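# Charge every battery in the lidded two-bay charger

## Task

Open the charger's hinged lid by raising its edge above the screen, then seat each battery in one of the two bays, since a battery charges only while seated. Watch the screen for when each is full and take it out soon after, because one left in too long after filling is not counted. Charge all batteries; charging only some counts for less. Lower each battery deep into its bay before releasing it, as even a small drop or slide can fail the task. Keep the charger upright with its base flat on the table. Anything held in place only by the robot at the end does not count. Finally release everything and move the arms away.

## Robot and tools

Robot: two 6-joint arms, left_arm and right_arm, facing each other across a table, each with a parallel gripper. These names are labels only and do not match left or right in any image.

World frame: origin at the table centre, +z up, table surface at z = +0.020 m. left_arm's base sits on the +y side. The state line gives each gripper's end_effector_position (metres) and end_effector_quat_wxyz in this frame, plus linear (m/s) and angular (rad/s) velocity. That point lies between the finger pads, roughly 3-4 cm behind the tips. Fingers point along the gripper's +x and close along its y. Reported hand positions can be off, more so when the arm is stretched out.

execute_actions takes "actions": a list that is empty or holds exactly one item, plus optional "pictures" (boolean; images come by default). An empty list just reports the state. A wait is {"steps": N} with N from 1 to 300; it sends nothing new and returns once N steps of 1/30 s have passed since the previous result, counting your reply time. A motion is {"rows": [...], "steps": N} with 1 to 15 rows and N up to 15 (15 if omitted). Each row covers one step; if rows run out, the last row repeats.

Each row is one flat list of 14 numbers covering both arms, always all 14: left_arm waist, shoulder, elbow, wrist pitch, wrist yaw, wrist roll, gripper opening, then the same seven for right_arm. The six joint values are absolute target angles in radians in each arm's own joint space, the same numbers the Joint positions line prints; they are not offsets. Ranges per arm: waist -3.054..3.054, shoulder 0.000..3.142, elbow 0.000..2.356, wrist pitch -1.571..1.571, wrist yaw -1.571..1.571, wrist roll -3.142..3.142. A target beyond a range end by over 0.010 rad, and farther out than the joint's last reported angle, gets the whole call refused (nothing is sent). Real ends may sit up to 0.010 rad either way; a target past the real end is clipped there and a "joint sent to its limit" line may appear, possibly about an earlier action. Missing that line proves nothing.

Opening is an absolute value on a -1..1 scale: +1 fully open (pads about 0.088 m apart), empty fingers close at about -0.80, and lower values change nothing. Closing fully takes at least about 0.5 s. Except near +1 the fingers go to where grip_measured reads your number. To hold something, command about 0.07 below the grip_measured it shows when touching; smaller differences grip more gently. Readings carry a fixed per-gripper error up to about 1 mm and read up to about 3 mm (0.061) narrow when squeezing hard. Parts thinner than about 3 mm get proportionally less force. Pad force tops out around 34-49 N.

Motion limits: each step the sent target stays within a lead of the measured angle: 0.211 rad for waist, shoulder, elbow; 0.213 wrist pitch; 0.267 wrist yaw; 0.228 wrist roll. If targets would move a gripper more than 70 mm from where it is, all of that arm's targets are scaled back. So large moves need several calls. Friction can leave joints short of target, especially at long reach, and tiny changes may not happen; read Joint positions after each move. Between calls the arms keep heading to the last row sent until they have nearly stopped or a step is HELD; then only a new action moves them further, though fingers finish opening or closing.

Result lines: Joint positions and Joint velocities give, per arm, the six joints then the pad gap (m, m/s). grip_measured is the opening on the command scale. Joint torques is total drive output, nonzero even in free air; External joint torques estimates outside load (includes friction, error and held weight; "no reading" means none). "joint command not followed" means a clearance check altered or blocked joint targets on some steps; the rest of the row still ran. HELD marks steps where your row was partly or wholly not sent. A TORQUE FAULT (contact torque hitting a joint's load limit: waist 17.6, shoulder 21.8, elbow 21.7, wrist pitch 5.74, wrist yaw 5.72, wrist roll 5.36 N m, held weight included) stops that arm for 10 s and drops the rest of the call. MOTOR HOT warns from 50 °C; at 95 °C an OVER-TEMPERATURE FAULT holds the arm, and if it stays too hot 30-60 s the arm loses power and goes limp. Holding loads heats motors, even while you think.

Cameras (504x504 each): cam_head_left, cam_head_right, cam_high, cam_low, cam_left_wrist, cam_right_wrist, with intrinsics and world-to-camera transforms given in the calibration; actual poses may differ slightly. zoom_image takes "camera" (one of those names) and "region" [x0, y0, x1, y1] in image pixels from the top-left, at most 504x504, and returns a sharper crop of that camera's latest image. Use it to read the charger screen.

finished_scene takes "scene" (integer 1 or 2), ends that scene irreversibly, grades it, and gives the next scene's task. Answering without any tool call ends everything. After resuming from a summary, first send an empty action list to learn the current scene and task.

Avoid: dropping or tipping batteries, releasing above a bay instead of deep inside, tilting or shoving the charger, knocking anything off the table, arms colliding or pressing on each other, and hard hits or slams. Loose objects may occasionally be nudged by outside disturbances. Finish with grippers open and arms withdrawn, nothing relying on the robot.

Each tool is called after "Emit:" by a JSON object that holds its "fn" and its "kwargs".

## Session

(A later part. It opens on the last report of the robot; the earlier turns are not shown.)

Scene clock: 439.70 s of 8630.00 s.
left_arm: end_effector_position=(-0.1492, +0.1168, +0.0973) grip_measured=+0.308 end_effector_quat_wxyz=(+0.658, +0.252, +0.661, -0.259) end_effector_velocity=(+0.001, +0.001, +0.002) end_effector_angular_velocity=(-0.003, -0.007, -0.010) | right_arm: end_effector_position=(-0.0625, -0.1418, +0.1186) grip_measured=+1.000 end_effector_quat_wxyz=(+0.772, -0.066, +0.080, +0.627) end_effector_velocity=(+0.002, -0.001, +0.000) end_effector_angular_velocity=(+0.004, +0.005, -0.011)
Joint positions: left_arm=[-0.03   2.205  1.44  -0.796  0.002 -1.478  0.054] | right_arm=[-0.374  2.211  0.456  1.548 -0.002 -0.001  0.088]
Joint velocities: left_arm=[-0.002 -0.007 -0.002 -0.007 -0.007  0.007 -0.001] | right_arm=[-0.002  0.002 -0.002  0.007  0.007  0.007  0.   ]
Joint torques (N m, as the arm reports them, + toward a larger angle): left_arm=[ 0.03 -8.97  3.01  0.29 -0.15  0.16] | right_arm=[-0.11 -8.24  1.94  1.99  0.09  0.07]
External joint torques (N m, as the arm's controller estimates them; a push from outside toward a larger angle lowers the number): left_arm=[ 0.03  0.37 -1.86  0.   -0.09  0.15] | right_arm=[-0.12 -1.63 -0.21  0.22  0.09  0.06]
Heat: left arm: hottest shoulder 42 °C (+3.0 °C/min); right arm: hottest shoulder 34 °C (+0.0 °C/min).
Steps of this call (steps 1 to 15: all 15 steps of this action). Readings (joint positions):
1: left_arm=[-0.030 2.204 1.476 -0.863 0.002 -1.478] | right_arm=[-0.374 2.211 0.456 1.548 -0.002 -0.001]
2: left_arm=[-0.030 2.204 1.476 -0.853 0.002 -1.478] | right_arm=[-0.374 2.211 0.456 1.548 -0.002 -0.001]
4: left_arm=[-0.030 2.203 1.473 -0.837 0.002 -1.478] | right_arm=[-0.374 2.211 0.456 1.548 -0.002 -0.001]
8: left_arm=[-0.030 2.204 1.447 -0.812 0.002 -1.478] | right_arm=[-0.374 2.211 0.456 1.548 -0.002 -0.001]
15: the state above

Open, lift, swing and descend to check.

Emit:
{"fn": "execute_actions", "kwargs": {"actions": [{"rows":[[-0.03,2.21,1.436,-0.793,0,-1.475,0.3,-0.375,2.2,0.45,1.55,0,0,1],[-0.03,2.21,1.436,-0.793,0,-1.475,0.36,-0.375,2.2,0.45,1.55,0,0,1],[-0.03,2.21,1.436,-0.793,0,-1.475,0.42,-0.375,2.2,0.45,1.55,0,0,1],[-0.03,2.21,1.436,-0.793,0,-1.475,0.48,-0.375,2.2,0.45,1.55,0,0,1],[-0.03,2.21,1.436,-0.793,0,-1.475,0.48,-0.375,2.2,0.45,1.55,0,0,1],[-0.03,2.21,1.436,-0.793,0,-1.475,0.48,-0.375,2.2,0.45,1.55,0,0,1],[-0.03,2.21,1.436,-0.793,0,-1.475,0.48,-0.375,2.2,0.45,1.55,0,0,1],[-0.03,2.19,1.44,-0.8,0,-1.475,0.48,-0.375,2.2,0.45,1.55,0,0,1],[-0.03,2.175,1.46,-0.83,0,-1.475,0.48,-0.375,2.2,0.45,1.55,0,0,1],[-0.03,2.16,1.49,-0.875,0,-1.475,0.48,-0.375,2.2,0.45,1.55,0,0,1],[-0.03,2.145,1.52,-0.92,0,-1.475,0.48,-0.375,2.2,0.45,1.55,0,0,1],[-0.03,2.13,1.55,-0.965,0,-1.475,0.48,-0.375,2.2,0.45,1.55,0,0,1],[-0.03,2.11,1.6,-1.04,0,-1.475,0.48,-0.375,2.2,0.45,1.55,0,0,1],[-0.03,2.09,1.65,-1.11,0,-1.475,0.48,-0.375,2.2,0.45,1.55,0,0,1],[-0.03,2.07,1.7,-1.18,0,-1.475,0.48,-0.375,2.2,0.45,1.55,0,0,1]],"steps":15}], "pictures": false}}

Emit:
{"fn": "execute_actions", "kwargs": {"actions": [{"rows":[[-0.03,2.07,1.72,-1.2,0,-1.52,0.48,-0.375,2.2,0.45,1.55,0,0,1],[-0.03,2.07,1.72,-1.2,0,-1.52,0.48,-0.375,2.2,0.45,1.55,0,0,1],[-0.03,2.07,1.72,-1.2,0,-1.52,0.48,-0.375,2.2,0.45,1.55,0,0,1],[0.02,2.07,1.72,-1.2,0,-1.52,0.48,-0.375,2.2,0.45,1.55,0,0,1],[0.07,2.07,1.72,-1.2,0,-1.52,0.48,-0.375,2.2,0.45,1.55,0,0,1],[0.12,2.07,1.72,-1.2,0,-1.52,0.48,-0.375,2.2,0.45,1.55,0,0,1],[0.17,2.07,1.72,-1.2,0,-1.52,0.48,-0.375,2.2,0.45,1.55,0,0,1],[0.22,2.07,1.72,-1.2,0,-1.52,0.48,-0.375,2.2,0.45,1.55,0,0,1],[0.26,2.07,1.72,-1.2,0,-1.52,0.48,-0.375,2.2,0.45,1.55,0,0,1],[0.29,2.07,1.72,-1.2,0,-1.52,0.48,-0.375,2.2,0.45,1.55,0,0,1],[0.31,2.07,1.72,-1.2,0,-1.52,0.48,-0.375,2.2,0.45,1.55,0,0,1],[0.327,2.07,1.72,-1.2,0,-1.52,0.48,-0.375,2.2,0.45,1.55,0,0,1]],"steps":15}], "pictures": false}}

Emit:
{"fn": "execute_actions", "kwargs": {"actions": [{"rows":[[0.327,2.075,1.71,-1.19,0,-1.52,0.48,-0.375,2.2,0.45,1.55,0,0,1],[0.327,2.085,1.69,-1.165,0,-1.52,0.48,-0.375,2.2,0.45,1.55,0,0,1],[0.327,2.097,1.67,-1.14,0,-1.52,0.48,-0.375,2.2,0.45,1.55,0,0,1],[0.327,2.109,1.65,-1.112,0,-1.52,0.48,-0.375,2.2,0.45,1.55,0,0,1],[0.327,2.12,1.63,-1.085,0,-1.52,0.48,-0.375,2.2,0.45,1.55,0,0,1],[0.327,2.131,1.61,-1.058,0,-1.52,0.48,-0.375,2.2,0.45,1.55,0,0,1],[0.327,2.14,1.595,-1.037,0,-1.52,0.48,-0.375,2.2,0.45,1.55,0,0,1],[0.327,2.149,1.58,-1.016,0,-1.52,0.48,-0.375,2.2,0.45,1.55,0,0,1],[0.327,2.158,1.564,-0.99,0,-1.52,0.48,-0.375,2.2,0.45,1.55,0,0,1],[0.327,2.167,1.548,-0.966,0,-1.52,0.48,-0.375,2.2,0.45,1.55,0,0,1]],"steps":15}]}}

Scene clock: 449.57 s of 8630.00 s.
left_arm: end_effector_position=(-0.1472, +0.1194, +0.1439) grip_measured=+0.476 end_effector_quat_wxyz=(+0.663, +0.271, +0.655, -0.239) end_effector_velocity=(-0.037, -0.050, +0.442) end_effector_angular_velocity=(-0.112, +0.074, +0.019) | right_arm: end_effector_position=(-0.0625, -0.1418, +0.1186) grip_measured=+1.000 end_effector_quat_wxyz=(+0.772, -0.066, +0.080, +0.627) end_effector_velocity=(-0.002, -0.001, -0.004) end_effector_angular_velocity=(-0.023, -0.001, +0.011)
Joint positions: left_arm=[-0.03   2.161  1.571 -1.028  0.002 -1.478  0.062] | right_arm=[-0.374  2.211  0.456  1.548 -0.002 -0.001  0.088]
Joint velocities: left_arm=[-0.002 -0.471  1.106 -1.443 -0.007 -0.022  0.001] | right_arm=[ 0.002 -0.002 -0.002 -0.022 -0.007 -0.007  0.   ]
Joint torques (N m, as the arm reports them, + toward a larger angle): left_arm=[ -0.02 -15.37   6.16   0.06  -0.15   0.13] | right_arm=[-0.11 -8.24  1.94  1.99  0.09  0.07]
External joint torques (N m, as the arm's controller estimates them; a push from outside toward a larger angle lowers the number): left_arm=[-0.01 -4.81  0.27 -0.2  -0.09  0.13] | right_arm=[-0.13 -1.67 -0.17  0.23  0.09  0.06]
Heat: left arm: hottest shoulder 42 °C (+3.0 °C/min); right arm: hottest shoulder 34 °C (+0.0 °C/min).
Steps of this call (steps 1 to 15: the robot went on to your last target; steps 16 to 281: nothing new was sent; steps 282 to 296: all 15 steps of this action). Readings (joint positions):
282: left_arm=[-0.030 2.205 1.440 -0.796 0.002 -1.478] | right_arm=[-0.374 2.211 0.456 1.548 -0.002 -0.001]
283: left_arm=[-0.030 2.205 1.440 -0.796 0.002 -1.478] | right_arm=[-0.374 2.211 0.456 1.548 -0.002 -0.001]
285: left_arm=[-0.030 2.205 1.440 -0.795 0.002 -1.478] | right_arm=[-0.374 2.211 0.456 1.548 -0.002 -0.001]
289: left_arm=[-0.030 2.205 1.440 -0.794 0.002 -1.478] | right_arm=[-0.374 2.211 0.456 1.548 -0.002 -0.001]
296: the state above

Scene clock: 450.07 s of 8630.00 s.
left_arm: end_effector_position=(-0.0208, +0.0467, +0.2169) grip_measured=+0.477 end_effector_quat_wxyz=(-0.698, -0.108, -0.696, +0.128) end_effector_velocity=(+0.107, -0.028, +0.000) end_effector_angular_velocity=(+0.005, -0.009, +0.279) | right_arm: end_effector_position=(-0.0625, -0.1418, +0.1186) grip_measured=+1.000 end_effector_quat_wxyz=(+0.772, -0.066, +0.080, +0.627) end_effector_velocity=(-0.002, +0.002, +0.003) end_effector_angular_velocity=(+0.011, -0.005, +0.021)
Joint positions: left_arm=[ 0.335  2.066  1.721 -1.197 -0.006 -1.517  0.062] | right_arm=[-0.374  2.211  0.456  1.548 -0.002 -0.001  0.088]
Joint velocities: left_arm=[ 0.271 -0.002 -0.002 -0.007 -0.007 -0.007 -0.   ] | right_arm=[-0.002 -0.002  0.002  0.007 -0.022 -0.007  0.   ]
Joint torques (N m, as the arm reports them, + toward a larger angle): left_arm=[ -3.49 -10.05   4.37   0.09   0.15  -0.07] | right_arm=[-0.11 -8.24  1.93  1.99  0.09  0.07]
External joint torques (N m, as the arm's controller estimates them; a push from outside toward a larger angle lowers the number): left_arm=[-0.55 -0.97 -1.19 -0.22 -0.04 -0.08] | right_arm=[-0.11 -1.59 -0.25  0.2   0.09  0.06]
Heat: left arm: hottest shoulder 42 °C (+3.0 °C/min); right arm: hottest shoulder 34 °C (+0.0 °C/min).
Steps of this call (steps 1 to 15: all 15 steps of this action). Readings (joint positions):
1: left_arm=[-0.030 2.144 1.610 -1.076 0.002 -1.483] | right_arm=[-0.374 2.211 0.456 1.548 -0.002 -0.001]
2: left_arm=[-0.030 2.126 1.645 -1.114 0.002 -1.493] | right_arm=[-0.374 2.211 0.456 1.548 -0.002 -0.001]
4: left_arm=[-0.027 2.088 1.692 -1.155 0.002 -1.505] | right_arm=[-0.374 2.211 0.456 1.548 -0.002 -0.001]
8: left_arm=[0.076 2.060 1.721 -1.186 0.006 -1.514] | right_arm=[-0.374 2.211 0.456 1.548 -0.002 -0.001]
15: the state above

Scene clock: 450.57 s of 8630.00 s.
left_arm: end_effector_position=(-0.0235, +0.0517, +0.1386) grip_measured=+0.477 end_effector_quat_wxyz=(-0.698, -0.127, -0.695, +0.115) end_effector_velocity=(-0.004, -0.006, -0.011) end_effector_angular_velocity=(-0.061, +0.010, +0.015) | right_arm: end_effector_position=(-0.0625, -0.1418, +0.1186) grip_measured=+1.000 end_effector_quat_wxyz=(+0.772, -0.066, +0.080, +0.627) end_effector_velocity=(-0.002, -0.000, -0.001) end_effector_angular_velocity=(-0.014, -0.029, +0.027)
Joint positions: left_arm=[ 0.327  2.163  1.552 -0.978 -0.002 -1.517  0.062] | right_arm=[-0.374  2.211  0.456  1.548 -0.002 -0.001  0.088]
Joint velocities: left_arm=[-0.007 -0.007 -0.056  0.11  -0.007 -0.022 -0.   ] | right_arm=[-0.002 -0.002 -0.002 -0.007 -0.022 -0.037  0.   ]
Joint torques (N m, as the arm reports them, + toward a larger angle): left_arm=[  0.04 -10.22   4.13   0.3   -0.02  -0.06] | right_arm=[-0.1  -8.24  1.93  1.99  0.09  0.07]
External joint torques (N m, as the arm's controller estimates them; a push from outside toward a larger angle lowers the number): left_arm=[ 0.09  0.27 -1.81 -0.05  0.05 -0.06] | right_arm=[-0.11 -1.65 -0.23  0.22  0.09  0.06]
Heat: left arm: hottest shoulder 42 °C (+3.0 °C/min); right arm: hottest shoulder 34 °C (+0.0 °C/min).
Steps of this call (steps 1 to 15: all 15 steps of this action). Readings (joint positions):
1: left_arm=[0.341 2.066 1.721 -1.197 -0.006 -1.517] | right_arm=[-0.374 2.211 0.456 1.548 -0.002 -0.001]
2: left_arm=[0.340 2.066 1.717 -1.192 -0.006 -1.517] | right_arm=[-0.374 2.211 0.456 1.548 -0.002 -0.001]
4: left_arm=[0.333 2.070 1.695 -1.160 -0.003 -1.517] | right_arm=[-0.374 2.211 0.456 1.548 -0.002 -0.001]
8: left_arm=[0.327 2.103 1.631 -1.071 -0.002 -1.517] | right_arm=[-0.374 2.211 0.456 1.548 -0.002 -0.001]
15: the state above
camera_calibration (this result's frames):
cam_left_wrist: T_world_to_cam=[[-0.289492, -0.957099, 0.0125245, 0.0418676], [-0.907027, 0.278479, 0.315835, -0.0512554], [-0.305773, 0.0800716, -0.948731, 0.19915], [0, 0, 0, 1]] pos_world=[0.026525, 0.0383988, 0.204604]
cam_right_wrist: T_world_to_cam=[[0.984517, -0.175254, -0.00338027, 0.0488646], [-0.099268, -0.541551, -0.834786, 0.0441847], [0.144469, 0.822197, -0.550564, 0.264452], [0, 0, 0, 1]] pos_world=[-0.0819272, -0.18494, 0.182648]

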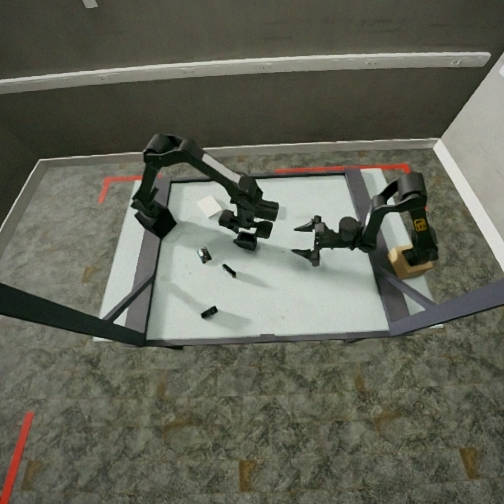

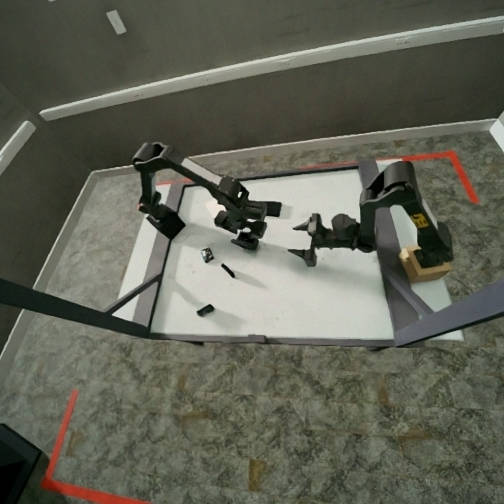

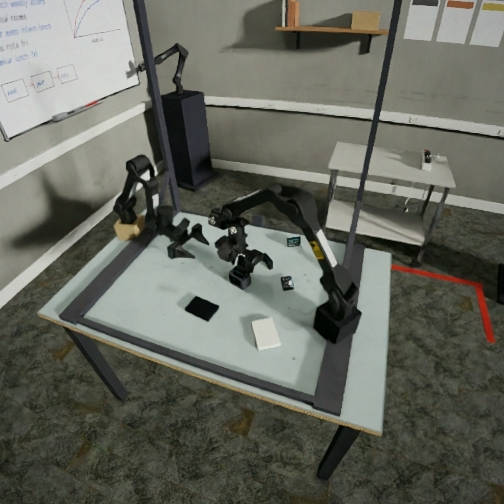

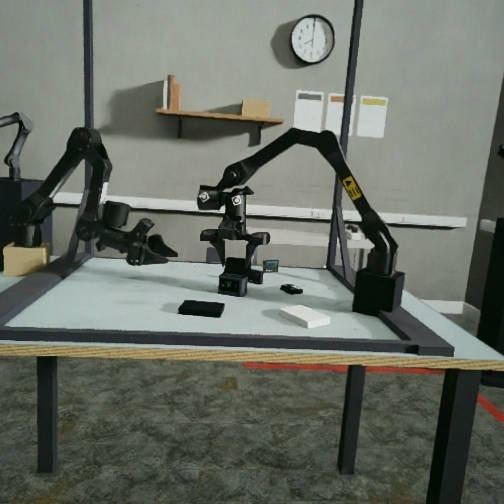

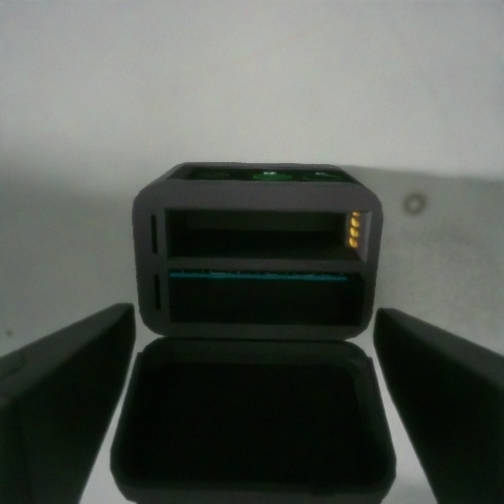

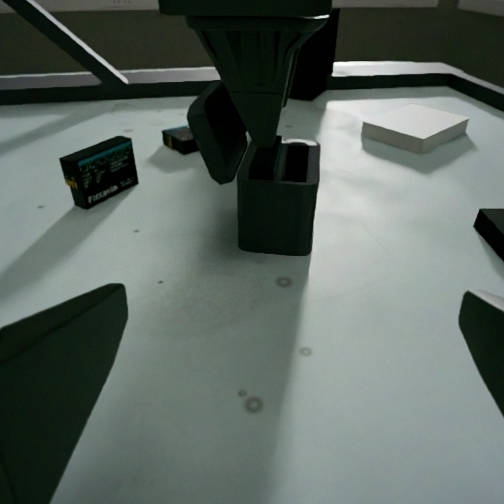

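Emit:
{"fn": "execute_actions", "kwargs": {"actions": [{"rows":[[0.327,2.174,1.538,-0.948,0,-1.52,0.48,-0.375,2.2,0.45,1.55,0,0,1],[0.327,2.181,1.527,-0.93,0,-1.52,0.48,-0.375,2.2,0.45,1.55,0,0,1],[0.327,2.188,1.516,-0.912,0,-1.52,0.48,-0.375,2.2,0.45,1.55,0,0,1],[0.327,2.194,1.506,-0.894,0,-1.52,0.48,-0.375,2.2,0.45,1.55,0,0,1],[0.327,2.198,1.5,-0.884,0,-1.52,0.48,-0.375,2.2,0.45,1.55,0,0,1],[0.327,2.202,1.495,-0.875,0,-1.52,0.48,-0.375,2.2,0.45,1.55,0,0,1],[0.327,2.204,1.492,-0.869,0,-1.52,0.48,-0.375,2.2,0.45,1.55,0,0,1]],"steps":15}]}}

Scene clock: 454.27 s of 8630.00 s.
left_arm: end_effector_position=(-0.0245, +0.0484, +0.1152) grip_measured=+0.477 end_effector_quat_wxyz=(-0.697, -0.118, -0.696, +0.124) end_effector_velocity=(+0.000, +0.000, +0.001) end_effector_angular_velocity=(+0.000, -0.008, +0.005) | right_arm: end_effector_position=(-0.0625, -0.1418, +0.1186) grip_measured=+1.000 end_effector_quat_wxyz=(+0.772, -0.066, +0.080, +0.627) end_effector_velocity=(-0.001, -0.002, -0.006) end_effector_angular_velocity=(-0.027, +0.000, +0.006)
Joint positions: left_arm=[ 0.327  2.191  1.498 -0.871 -0.002 -1.517  0.062] | right_arm=[-0.374  2.211  0.456  1.548 -0.002 -0.001  0.088]
Joint velocities: left_arm=[-0.002 -0.002  0.002 -0.007 -0.007 -0.007 -0.   ] | right_arm=[-0.002  0.002 -0.002 -0.022 -0.007 -0.007  0.   ]
Joint torques (N m, as the arm reports them, + toward a larger angle): left_arm=[ 0.02 -9.01  3.12  0.22 -0.03 -0.04] | right_arm=[-0.11 -8.24  1.93  1.99  0.09  0.07]
External joint torques (N m, as the arm's controller estimates them; a push from outside toward a larger angle lowers the number): left_arm=[-0.04  0.72 -2.1  -0.1   0.03 -0.04] | right_arm=[-0.13 -1.64 -0.22  0.22  0.09  0.05]
Heat: left arm: hottest shoulder 42 °C (+3.0 °C/min); right arm: hottest shoulder 34 °C (+0.0 °C/min).
Steps of this call (steps 1 to 30: the robot went on to your last target; steps 31 to 96: nothing new was sent; steps 97 to 111: all 15 steps of this action). Readings (joint positions):
97: left_arm=[0.327 2.163 1.550 -0.965 -0.002 -1.517] | right_arm=[-0.374 2.211 0.456 1.548 -0.002 -0.001]
98: left_arm=[0.327 2.163 1.547 -0.956 -0.002 -1.517] | right_arm=[-0.374 2.211 0.456 1.548 -0.002 -0.001]
100: left_arm=[0.327 2.165 1.534 -0.929 -0.002 -1.517] | right_arm=[-0.374 2.211 0.456 1.548 -0.002 -0.001]
104: left_arm=[0.327 2.182 1.508 -0.887 -0.002 -1.517] | right_arm=[-0.374 2.211 0.456 1.548 -0.002 -0.001]
111: the state above
camera_calibration (this result's frames):
cam_left_wrist: T_world_to_cam=[[-0.288942, -0.956589, 0.038075, 0.0357306], [-0.90483, 0.285867, 0.315534, -0.0441138], [-0.312721, 0.0567196, -0.94815, 0.177827], [0, 0, 0, 1]] pos_world=[0.0260189, 0.0367039, 0.181166]
cam_right_wrist: T_world_to_cam=[[0.984517, -0.175254, -0.00338027, 0.0488646], [-0.099268, -0.541551, -0.834786, 0.0441847], [0.144469, 0.822197, -0.550564, 0.264452], [0, 0, 0, 1]] pos_world=[-0.0819272, -0.18494, 0.182648]

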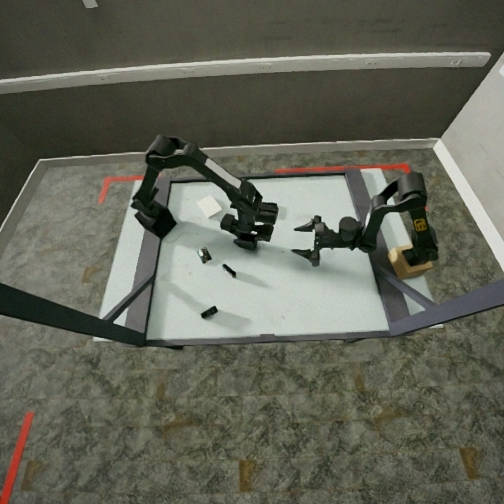

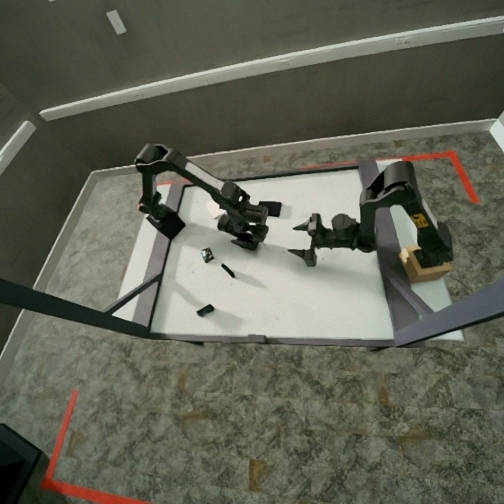

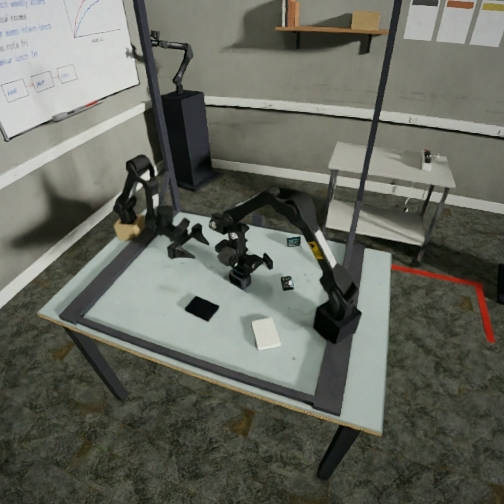

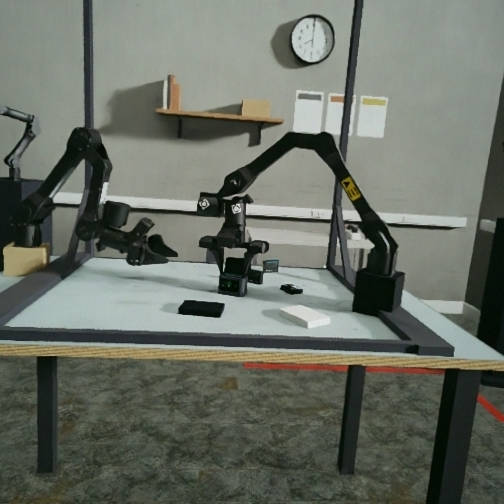

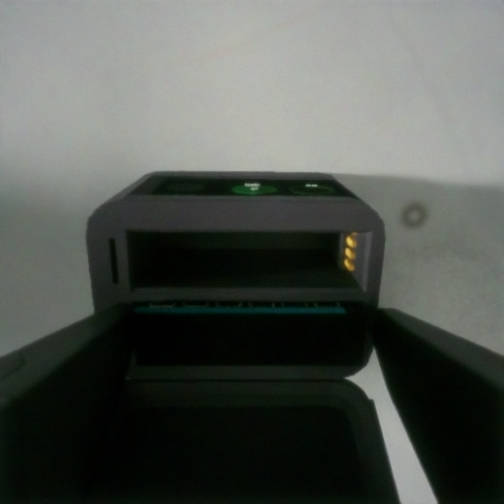

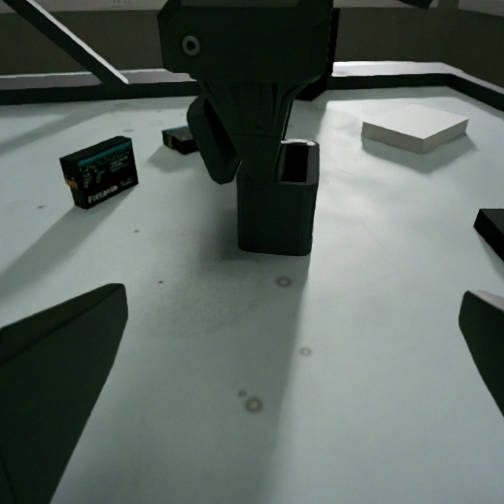

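Emit:
{"fn": "execute_actions", "kwargs": {"actions": [{"rows":[[0.327,2.204,1.492,-0.884,0,-1.52,0.48,-0.375,2.2,0.45,1.55,0,0,1],[0.327,2.204,1.492,-0.884,0,-1.52,0.48,-0.375,2.2,0.45,1.55,0,0,1],[0.327,2.204,1.492,-0.884,0,-1.52,0.48,-0.375,2.2,0.45,1.55,0,0,1],[0.327,2.204,1.492,-0.884,0,-1.52,0.48,-0.375,2.2,0.45,1.55,0,0,1],[0.327,2.204,1.492,-0.884,0,-1.52,0.44,-0.375,2.2,0.45,1.55,0,0,1],[0.327,2.204,1.492,-0.884,0,-1.52,0.4,-0.375,2.2,0.45,1.55,0,0,1],[0.327,2.204,1.492,-0.884,0,-1.52,0.37,-0.375,2.2,0.45,1.55,0,0,1],[0.327,2.204,1.492,-0.884,0,-1.52,0.34,-0.375,2.2,0.45,1.55,0,0,1],[0.327,2.204,1.492,-0.884,0,-1.52,0.3,-0.375,2.2,0.45,1.55,0,0,1],[0.327,2.204,1.492,-0.884,0,-1.52,0.245,-0.375,2.2,0.45,1.55,0,0,1]],"steps":15}], "pictures": false}}

Emit:
{"fn": "execute_actions", "kwargs": {"actions": [{"rows":[[0.327,2.176,1.498,-0.884,0,-1.52,0.245,-0.375,2.2,0.45,1.55,0,0,1],[0.327,2.172,1.504,-0.894,0,-1.52,0.245,-0.375,2.2,0.45,1.55,0,0,1],[0.327,2.168,1.511,-0.905,0,-1.52,0.245,-0.375,2.2,0.45,1.55,0,0,1],[0.327,2.164,1.517,-0.915,0,-1.52,0.245,-0.375,2.2,0.45,1.55,0,0,1],[0.327,2.16,1.524,-0.926,0,-1.52,0.245,-0.375,2.2,0.45,1.55,0,0,1],[0.327,2.156,1.53,-0.936,0,-1.52,0.245,-0.375,2.2,0.45,1.55,0,0,1],[0.327,2.152,1.537,-0.947,0,-1.52,0.245,-0.375,2.2,0.45,1.55,0,0,1],[0.327,2.148,1.543,-0.957,0,-1.52,0.245,-0.375,2.2,0.45,1.55,0,0,1],[0.327,2.144,1.55,-0.968,0,-1.52,0.245,-0.375,2.2,0.45,1.55,0,0,1],[0.327,2.14,1.556,-0.978,0,-1.52,0.245,-0.375,2.2,0.45,1.55,0,0,1],[0.327,2.136,1.563,-0.989,0,-1.52,0.245,-0.375,2.2,0.45,1.55,0,0,1],[0.327,2.132,1.569,-0.999,0,-1.52,0.245,-0.375,2.2,0.45,1.55,0,0,1],[0.327,2.128,1.576,-1.01,0,-1.52,0.245,-0.375,2.2,0.45,1.55,0,0,1],[0.327,2.124,1.582,-1.02,0,-1.52,0.245,-0.375,2.2,0.45,1.55,0,0,1],[0.327,2.12,1.589,-1.031,0,-1.52,0.245,-0.375,2.2,0.45,1.55,0,0,1]],"steps":15}], "pictures": false}}

Emit:
{"fn": "execute_actions", "kwargs": {"actions": [{"rows":[[0.327,2.115,1.6,-1.045,0,-1.52,0.245,-0.375,2.2,0.45,1.55,0,0,1],[0.327,2.11,1.61,-1.06,0,-1.52,0.245,-0.375,2.2,0.45,1.55,0,0,1],[0.327,2.1,1.63,-1.09,0,-1.52,0.245,-0.375,2.2,0.45,1.55,0,0,1],[0.327,2.09,1.66,-1.13,0,-1.52,0.245,-0.375,2.2,0.45,1.55,0,0,1],[0.327,2.075,1.7,-1.18,0,-1.52,0.245,-0.375,2.2,0.45,1.55,0,0,1],[0.327,2.06,1.74,-1.23,0,-1.52,0.245,-0.375,2.2,0.45,1.55,0,0,1],[0.327,2.045,1.78,-1.28,0,-1.52,0.245,-0.375,2.2,0.45,1.55,0,0,1],[0.327,2.03,1.81,-1.31,0,-1.52,0.245,-0.375,2.2,0.45,1.55,0,0,1]],"steps":15}]}}

Scene clock: 465.47 s of 8630.00 s.
left_arm: end_effector_position=(-0.0239, +0.0506, +0.1151) grip_measured=+0.301 end_effector_quat_wxyz=(-0.697, -0.122, -0.696, +0.120) end_effector_velocity=(+0.001, +0.004, +0.001) end_effector_angular_velocity=(+0.014, -0.012, +0.020) | right_arm: end_effector_position=(-0.0625, -0.1418, +0.1186) grip_measured=+1.000 end_effector_quat_wxyz=(+0.772, -0.066, +0.080, +0.627) end_effector_velocity=(-0.000, -0.001, +0.000) end_effector_angular_velocity=(+0.004, +0.008, +0.003)
Joint positions: left_arm=[ 0.327  2.191  1.498 -0.88  -0.002 -1.517  0.054] | right_arm=[-0.374  2.211  0.456  1.548 -0.002 -0.001  0.088]
Joint velocities: left_arm=[-0.002 -0.002  0.002 -0.022 -0.007 -0.022 -0.   ] | right_arm=[-0.002  0.002 -0.002  0.007 -0.007  0.007  0.   ]
Joint torques (N m, as the arm reports them, + toward a larger angle): left_arm=[ 0.02 -9.08  3.36 -0.06  0.01 -0.04] | right_arm=[-0.11 -8.24  1.94  1.99  0.09  0.07]
External joint torques (N m, as the arm's controller estimates them; a push from outside toward a larger angle lowers the number): left_arm=[ 0.04  0.22 -1.62 -0.3   0.07 -0.04] | right_arm=[-0.11 -1.6  -0.21  0.21  0.09  0.06]
Heat: left arm: hottest shoulder 42 °C (+2.0 °C/min); right arm: hottest shoulder 34 °C (+0.0 °C/min).
Steps of this call (steps 1 to 15: the robot went on to your last target; steps 16 to 321: nothing new was sent; steps 322 to 336: all 15 steps of this action). Readings (joint positions):
322: left_arm=[0.327 2.191 1.498 -0.870 -0.002 -1.517] | right_arm=[-0.374 2.211 0.456 1.548 -0.002 -0.001]
323: left_arm=[0.327 2.191 1.498 -0.873 -0.002 -1.517] | right_arm=[-0.374 2.211 0.456 1.548 -0.002 -0.001]
325: left_arm=[0.327 2.191 1.498 -0.879 -0.002 -1.517] | right_arm=[-0.374 2.211 0.456 1.548 -0.002 -0.001]
329: left_arm=[0.327 2.191 1.498 -0.880 -0.002 -1.517] | right_arm=[-0.374 2.211 0.456 1.548 -0.002 -0.001]
336: the state above

Scene clock: 465.97 s of 8630.00 s.
left_arm: end_effector_position=(-0.0233, +0.0525, +0.1461) grip_measured=+0.301 end_effector_quat_wxyz=(-0.698, -0.127, -0.695, +0.114) end_effector_velocity=(+0.001, +0.003, +0.104) end_effector_angular_velocity=(+0.001, -0.023, -0.000) | right_arm: end_effector_position=(-0.0625, -0.1418, +0.1186) grip_measured=+1.000 end_effector_quat_wxyz=(+0.772, -0.066, +0.080, +0.627) end_effector_velocity=(-0.005, +0.000, -0.001) end_effector_angular_velocity=(-0.007, +0.002, +0.035)
Joint positions: left_arm=[ 0.327  2.15   1.564 -1.004 -0.002 -1.517  0.054] | right_arm=[-0.374  2.211  0.456  1.548 -0.002 -0.001  0.088]
Joint velocities: left_arm=[-0.007 -0.144  0.208 -0.359 -0.022 -0.007 -0.   ] | right_arm=[-0.002 -0.002 -0.002 -0.007 -0.037 -0.007  0.   ]
Joint torques (N m, as the arm reports them, + toward a larger angle): left_arm=[  0.13 -12.76   4.92   0.06   0.    -0.04] | right_arm=[-0.12 -8.25  1.93  1.99  0.09  0.07]
External joint torques (N m, as the arm's controller estimates them; a push from outside toward a larger angle lowers the number): left_arm=[ 0.17 -3.72 -0.03 -0.11  0.05 -0.04] | right_arm=[-0.11 -1.66 -0.2   0.23  0.09  0.06]
Heat: left arm: hottest shoulder 42 °C (+2.0 °C/min); right arm: hottest shoulder 34 °C (+0.0 °C/min).
Steps of this call (steps 1 to 15: all 15 steps of this action). Readings (joint positions):
1: left_arm=[0.327 2.191 1.498 -0.880 -0.002 -1.517] | right_arm=[-0.374 2.211 0.456 1.548 -0.002 -0.001]
2: left_arm=[0.327 2.191 1.498 -0.881 -0.002 -1.517] | right_arm=[-0.374 2.211 0.456 1.548 -0.002 -0.001]
4: left_arm=[0.327 2.191 1.502 -0.893 -0.002 -1.517] | right_arm=[-0.374 2.211 0.456 1.548 -0.002 -0.001]
8: left_arm=[0.327 2.184 1.517 -0.931 -0.002 -1.517] | right_arm=[-0.374 2.211 0.456 1.548 -0.002 -0.001]
15: the state above

Scene clock: 466.47 s of 8630.00 s.
left_arm: end_effector_position=(-0.0238, +0.0507, +0.2543) grip_measured=+0.301 end_effector_quat_wxyz=(-0.695, -0.102, -0.698, +0.140) end_effector_velocity=(+0.003, +0.010, +0.007) end_effector_angular_velocity=(+0.038, -0.018, +0.020) | right_arm: end_effector_position=(-0.0625, -0.1418, +0.1186) grip_measured=+1.000 end_effector_quat_wxyz=(+0.772, -0.066, +0.080, +0.627) end_effector_velocity=(-0.000, -0.001, -0.001) end_effector_angular_velocity=(-0.008, -0.004, +0.006)
Joint positions: left_arm=[ 0.327  2.025  1.808 -1.301 -0.002 -1.517  0.054] | right_arm=[-0.374  2.211  0.456  1.548 -0.002 -0.001  0.088]
Joint velocities: left_arm=[-0.002 -0.007  0.017 -0.066 -0.007 -0.022 -0.   ] | right_arm=[-0.002 -0.002 -0.002 -0.007 -0.007 -0.007  0.   ]
Joint torques (N m, as the arm reports them, + toward a larger angle): left_arm=[ 0.08 -9.45  4.37  0.11  0.02 -0.05] | right_arm=[-0.11 -8.24  1.94  1.99  0.09  0.07]
External joint torques (N m, as the arm's controller estimates them; a push from outside toward a larger angle lowers the number): left_arm=[ 0.04 -2.21 -0.38 -0.19  0.07 -0.05] | right_arm=[-0.13 -1.6  -0.21  0.21  0.1   0.06]
Heat: left arm: hottest shoulder 42 °C (+2.0 °C/min); right arm: hottest shoulder 34 °C (+0.0 °C/min).
Steps of this call (steps 1 to 15: all 15 steps of this action). Readings (joint positions):
1: left_arm=[0.327 2.145 1.571 -1.015 -0.002 -1.517] | right_arm=[-0.374 2.211 0.456 1.548 -0.002 -0.001]
2: left_arm=[0.327 2.141 1.579 -1.027 -0.002 -1.517] | right_arm=[-0.374 2.211 0.456 1.548 -0.002 -0.001]
4: left_arm=[0.327 2.132 1.604 -1.066 -0.002 -1.517] | right_arm=[-0.374 2.211 0.456 1.548 -0.002 -0.001]
8: left_arm=[0.327 2.103 1.712 -1.215 -0.002 -1.517] | right_arm=[-0.374 2.211 0.456 1.548 -0.002 -0.001]
15: the state above
camera_calibration (this result's frames):
cam_left_wrist: T_world_to_cam=[[-0.288145, -0.953916, 0.0837627, 0.0211559], [-0.900712, 0.299689, 0.314492, -0.0883868], [-0.325101, 0.0151732, -0.945557, 0.310972], [0, 0, 0, 1]] pos_world=[0.0275825, 0.0419511, 0.320067]
cam_right_wrist: T_world_to_cam=[[0.984517, -0.175254, -0.00338027, 0.0488646], [-0.099268, -0.541551, -0.834786, 0.0441847], [0.144469, 0.822197, -0.550564, 0.264452], [0, 0, 0, 1]] pos_world=[-0.0819272, -0.18494, 0.182648]

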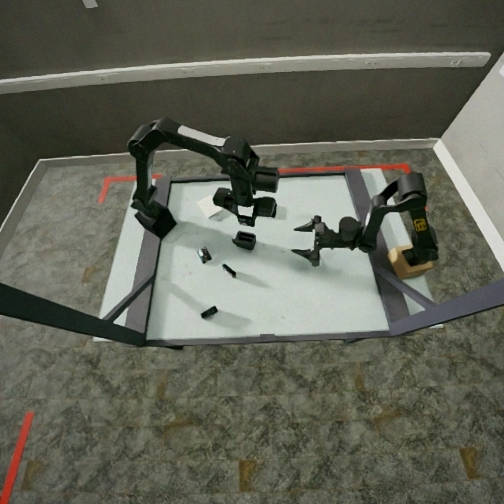

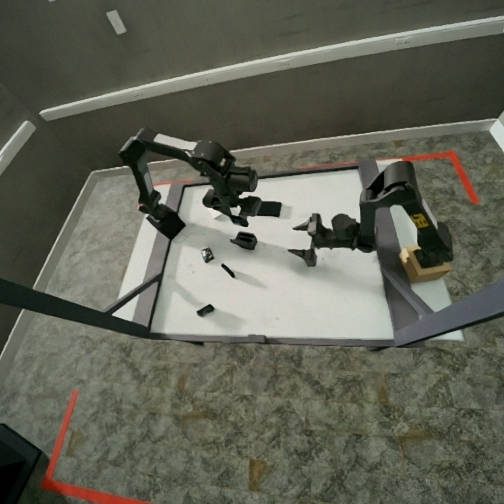

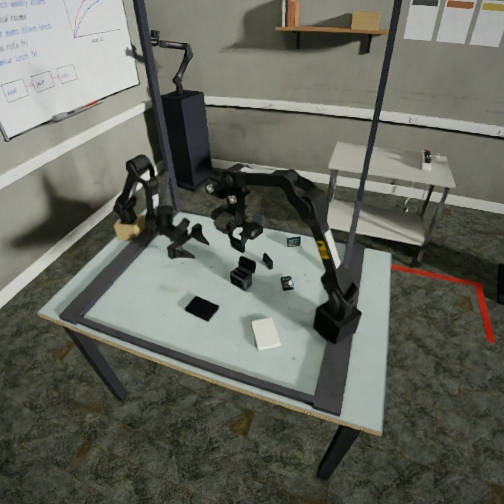

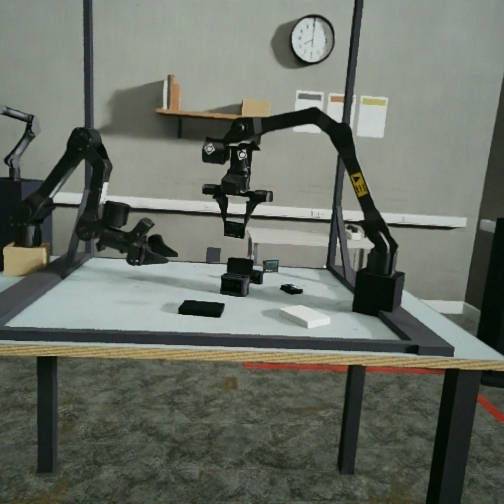

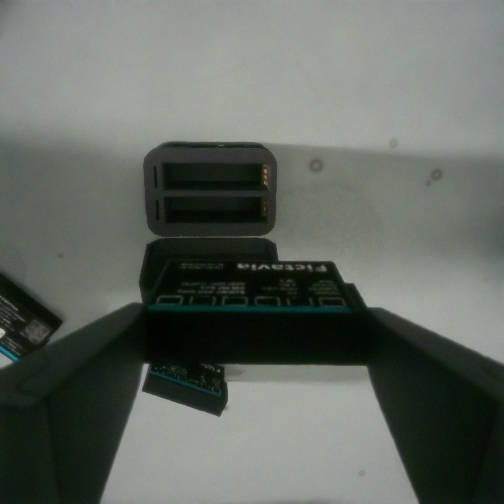

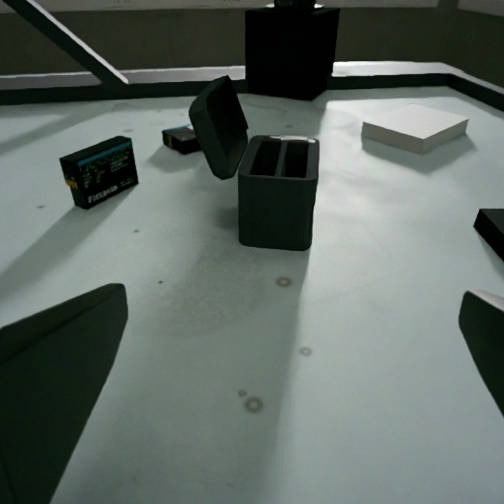

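Emit:
{"fn": "execute_actions", "kwargs": {"actions": [{"rows":[[0.29,2.03,1.81,-1.31,0,-1.52,0.245,-0.375,2.2,0.45,1.55,0,0,1],[0.24,2.03,1.81,-1.31,0,-1.52,0.245,-0.375,2.2,0.45,1.55,0,0,1],[0.19,2.03,1.81,-1.31,0,-1.52,0.245,-0.375,2.2,0.45,1.55,0,0,1],[0.14,2.03,1.81,-1.31,0,-1.52,0.245,-0.375,2.2,0.45,1.55,0,0,1],[0.09,2.03,1.81,-1.31,0,-1.52,0.245,-0.375,2.2,0.45,1.55,0,0,1],[0.04,2.03,1.81,-1.31,0,-1.52,0.245,-0.375,2.2,0.45,1.55,0,0,1],[-0.01,2.03,1.81,-1.31,0,-1.52,0.245,-0.375,2.2,0.45,1.55,0,0,1],[-0.06,2.03,1.81,-1.31,0,-1.52,0.245,-0.375,2.2,0.45,1.55,0,0,1],[-0.1,2.03,1.81,-1.31,0,-1.52,0.245,-0.375,2.2,0.45,1.55,0,0,1],[-0.125,2.03,1.81,-1.31,0,-1.52,0.245,-0.375,2.2,0.45,1.55,0,0,1],[-0.14,2.03,1.81,-1.31,0,-1.52,0.245,-0.375,2.2,0.45,1.55,0,0,1],[-0.14,2.05,1.77,-1.26,0,-1.52,0.245,-0.375,2.2,0.45,1.55,0,0,1],[-0.14,2.07,1.73,-1.21,0,-1.52,0.245,-0.375,2.2,0.45,1.55,0,0,1],[-0.14,2.09,1.69,-1.16,0,-1.52,0.245,-0.375,2.2,0.45,1.55,0,0,1],[-0.14,2.11,1.65,-1.11,0,-1.52,0.245,-0.375,2.2,0.45,1.55,0,0,1]],"steps":15}], "pictures": false}}

Emit:
{"fn": "execute_actions", "kwargs": {"actions": [{"rows":[[-0.14,2.125,1.62,-1.065,0,-1.52,0.245,-0.375,2.2,0.45,1.55,0,0,1],[-0.14,2.14,1.59,-1.025,0,-1.52,0.245,-0.375,2.2,0.45,1.55,0,0,1],[-0.14,2.152,1.565,-0.99,0,-1.52,0.245,-0.375,2.2,0.45,1.55,0,0,1],[-0.14,2.163,1.545,-0.955,0,-1.52,0.245,-0.375,2.2,0.45,1.55,0,0,1],[-0.14,2.172,1.525,-0.925,0,-1.52,0.245,-0.375,2.2,0.45,1.55,0,0,1],[-0.14,2.18,1.51,-0.905,0,-1.52,0.245,-0.375,2.2,0.45,1.55,0,0,1],[-0.14,2.186,1.498,-0.887,0,-1.52,0.245,-0.375,2.2,0.45,1.55,0,0,1],[-0.14,2.192,1.486,-0.87,0,-1.52,0.245,-0.375,2.2,0.45,1.55,0,0,1],[-0.14,2.198,1.475,-0.853,0,-1.52,0.245,-0.375,2.2,0.45,1.55,0,0,1]],"steps":13}], "pictures": false}}

Emit:
{"fn": "execute_actions", "kwargs": {"actions": [{"rows":[[-0.14,2.201,1.469,-0.845,0,-1.52,0.245,-0.375,2.2,0.45,1.55,0,0,1],[-0.14,2.204,1.463,-0.836,0,-1.52,0.245,-0.375,2.2,0.45,1.55,0,0,1],[-0.14,2.207,1.457,-0.828,0,-1.52,0.245,-0.375,2.2,0.45,1.55,0,0,1],[-0.14,2.21,1.451,-0.819,0,-1.52,0.245,-0.375,2.2,0.45,1.55,0,0,1],[-0.14,2.213,1.445,-0.81,0,-1.52,0.245,-0.375,2.2,0.45,1.55,0,0,1],[-0.14,2.215,1.44,-0.804,0,-1.52,0.245,-0.375,2.2,0.45,1.55,0,0,1],[-0.14,2.217,1.436,-0.798,0,-1.52,0.245,-0.375,2.2,0.45,1.55,0,0,1],[-0.14,2.22,1.432,-0.793,0,-1.52,0.245,-0.375,2.2,0.45,1.55,0,0,1]],"steps":15}], "pictures": false}}

Scene clock: 479.03 s of 8630.00 s.
left_arm: end_effector_position=(-0.1934, +0.1422, +0.2335) grip_measured=+0.301 end_effector_quat_wxyz=(+0.637, +0.260, +0.659, -0.306) end_effector_velocity=(-0.074, -0.022, -0.310) end_effector_angular_velocity=(-0.067, +0.054, -0.102) | right_arm: end_effector_position=(-0.0625, -0.1418, +0.1186) grip_measured=+1.000 end_effector_quat_wxyz=(+0.772, -0.066, +0.080, +0.627) end_effector_velocity=(-0.000, -0.001, -0.001) end_effector_angular_velocity=(-0.011, -0.018, +0.009)
Joint positions: left_arm=[-0.152  2.038  1.744 -1.205  0.007 -1.517  0.054] | right_arm=[-0.374  2.211  0.456  1.548 -0.002 -0.001  0.088]
Joint velocities: left_arm=[-0.095  0.271 -0.838  1.194 -0.007  0.007 -0.   ] | right_arm=[-0.002 -0.002 -0.002 -0.007 -0.007 -0.022  0.   ]
Joint torques (N m, as the arm reports them, + toward a larger angle): left_arm=[ 2.78 -4.94  1.94  0.16 -0.34 -0.02] | right_arm=[-0.11 -8.24  1.94  1.99  0.09  0.07]
External joint torques (N m, as the arm's controller estimates them; a push from outside toward a larger angle lowers the number): left_arm=[ 0.5   1.07 -1.95 -0.04 -0.08 -0.01] | right_arm=[-0.12 -1.63 -0.21  0.22  0.09  0.06]
Heat: left arm: hottest shoulder 43 °C (+3.0 °C/min); right arm: hottest shoulder 34 °C (+0.0 °C/min).
Steps of this call (steps 1 to 15: the robot went on to your last target; steps 16 to 362: nothing new was sent; steps 363 to 377: all 15 steps of this action). Readings (joint positions):
363: left_arm=[0.326 2.027 1.809 -1.309 -0.002 -1.517] | right_arm=[-0.374 2.211 0.456 1.548 -0.002 -0.001]
364: left_arm=[0.318 2.027 1.809 -1.309 -0.004 -1.517] | right_arm=[-0.374 2.211 0.456 1.548 -0.002 -0.001]
366: left_arm=[0.271 2.027 1.809 -1.309 -0.008 -1.517] | right_arm=[-0.374 2.211 0.456 1.548 -0.002 -0.001]
370: left_arm=[0.085 2.027 1.809 -1.309 -0.004 -1.517] | right_arm=[-0.374 2.211 0.456 1.548 -0.002 -0.001]
377: the state above

Scene clock: 479.47 s of 8630.00 s.
left_arm: end_effector_position=(-0.1831, +0.1444, +0.1122) grip_measured=+0.301 end_effector_quat_wxyz=(+0.650, +0.280, +0.650, -0.277) end_effector_velocity=(-0.013, -0.014, -0.006) end_effector_angular_velocity=(-0.085, +0.070, +0.020) | right_arm: end_effector_position=(-0.0625, -0.1418, +0.1186) grip_measured=+1.000 end_effector_quat_wxyz=(+0.772, -0.066, +0.080, +0.627) end_effector_velocity=(-0.003, -0.002, -0.002) end_effector_angular_velocity=(-0.016, -0.017, +0.014)
Joint positions: left_arm=[-0.139  2.19   1.483 -0.867  0.002 -1.517  0.054] | right_arm=[-0.374  2.211  0.456  1.548 -0.002 -0.001  0.088]
Joint velocities: left_arm=[-0.002 -0.007 -0.037  0.139 -0.007 -0.022 -0.   ] | right_arm=[ 0.002 -0.002 -0.007 -0.007 -0.007 -0.022  0.   ]
Joint torques (N m, as the arm reports them, + toward a larger angle): left_arm=[-0.07 -9.98  3.52  0.28 -0.15 -0.05] | right_arm=[-0.11 -8.24  1.93  1.99  0.09  0.07]
External joint torques (N m, as the arm's controller estimates them; a push from outside toward a larger angle lowers the number): left_arm=[-0.14 -0.4  -1.62 -0.05 -0.08 -0.05] | right_arm=[-0.12 -1.62 -0.2   0.21  0.09  0.06]
Heat: left arm: hottest shoulder 43 °C (+3.0 °C/min); right arm: hottest shoulder 34 °C (+0.0 °C/min).
Steps of this call (steps 1 to 13: all 13 steps of this action). Readings (joint positions):
1: left_arm=[-0.153 2.050 1.715 -1.164 0.006 -1.517] | right_arm=[-0.374 2.211 0.456 1.548 -0.002 -0.001]
2: left_arm=[-0.150 2.067 1.684 -1.123 0.005 -1.517] | right_arm=[-0.374 2.211 0.456 1.548 -0.002 -0.001]
4: left_arm=[-0.144 2.110 1.621 -1.047 0.002 -1.517] | right_arm=[-0.374 2.211 0.456 1.548 -0.002 -0.001]
8: left_arm=[-0.139 2.177 1.522 -0.932 0.002 -1.517] | right_arm=[-0.374 2.211 0.456 1.548 -0.002 -0.001]
13: the state above

Scene clock: 479.97 s of 8630.00 s.
left_arm: end_effector_position=(-0.1828, +0.1446, +0.0977) grip_measured=+0.301 end_effector_quat_wxyz=(+0.648, +0.275, +0.652, -0.282) end_effector_velocity=(+0.004, +0.004, +0.000) end_effector_angular_velocity=(+0.011, -0.020, +0.005) | right_arm: end_effector_position=(-0.0625, -0.1418, +0.1186) grip_measured=+1.000 end_effector_quat_wxyz=(+0.772, -0.066, +0.080, +0.627) end_effector_velocity=(-0.004, -0.000, -0.002) end_effector_angular_velocity=(-0.017, +0.001, +0.025)
Joint positions: left_arm=[-0.139  2.204  1.441 -0.796  0.002 -1.517  0.054] | right_arm=[-0.374  2.211  0.456  1.548 -0.002 -0.001  0.088]
Joint velocities: left_arm=[-0.002 -0.002 -0.002 -0.022 -0.007 -0.007 -0.   ] | right_arm=[ 0.002 -0.007 -0.002 -0.022 -0.022 -0.007  0.   ]
Joint torques (N m, as the arm reports them, + toward a larger angle): left_arm=[ 0.03 -8.68  2.65  0.3  -0.13 -0.04] | right_arm=[-0.12 -8.24  1.93  1.99  0.09  0.07]
External joint torques (N m, as the arm's controller estimates them; a push from outside toward a larger angle lowers the number): left_arm=[ 0.03  0.61 -2.24 -0.01 -0.08 -0.04] | right_arm=[-0.16 -1.6  -0.22  0.21  0.1   0.06]
Heat: left arm: hottest shoulder 43 °C (+3.0 °C/min); right arm: hottest shoulder 34 °C (+0.0 °C/min).
Steps of this call (steps 1 to 15: all 15 steps of this action). Readings (joint positions):
1: left_arm=[-0.139 2.190 1.482 -0.861 0.002 -1.517] | right_arm=[-0.374 2.211 0.456 1.548 -0.002 -0.001]
2: left_arm=[-0.139 2.190 1.479 -0.853 0.002 -1.517] | right_arm=[-0.374 2.211 0.456 1.548 -0.002 -0.001]
4: left_arm=[-0.139 2.190 1.471 -0.838 0.002 -1.517] | right_arm=[-0.374 2.211 0.456 1.548 -0.002 -0.001]
8: left_arm=[-0.139 2.200 1.449 -0.810 0.002 -1.517] | right_arm=[-0.374 2.211 0.456 1.548 -0.002 -0.001]
15: the state above


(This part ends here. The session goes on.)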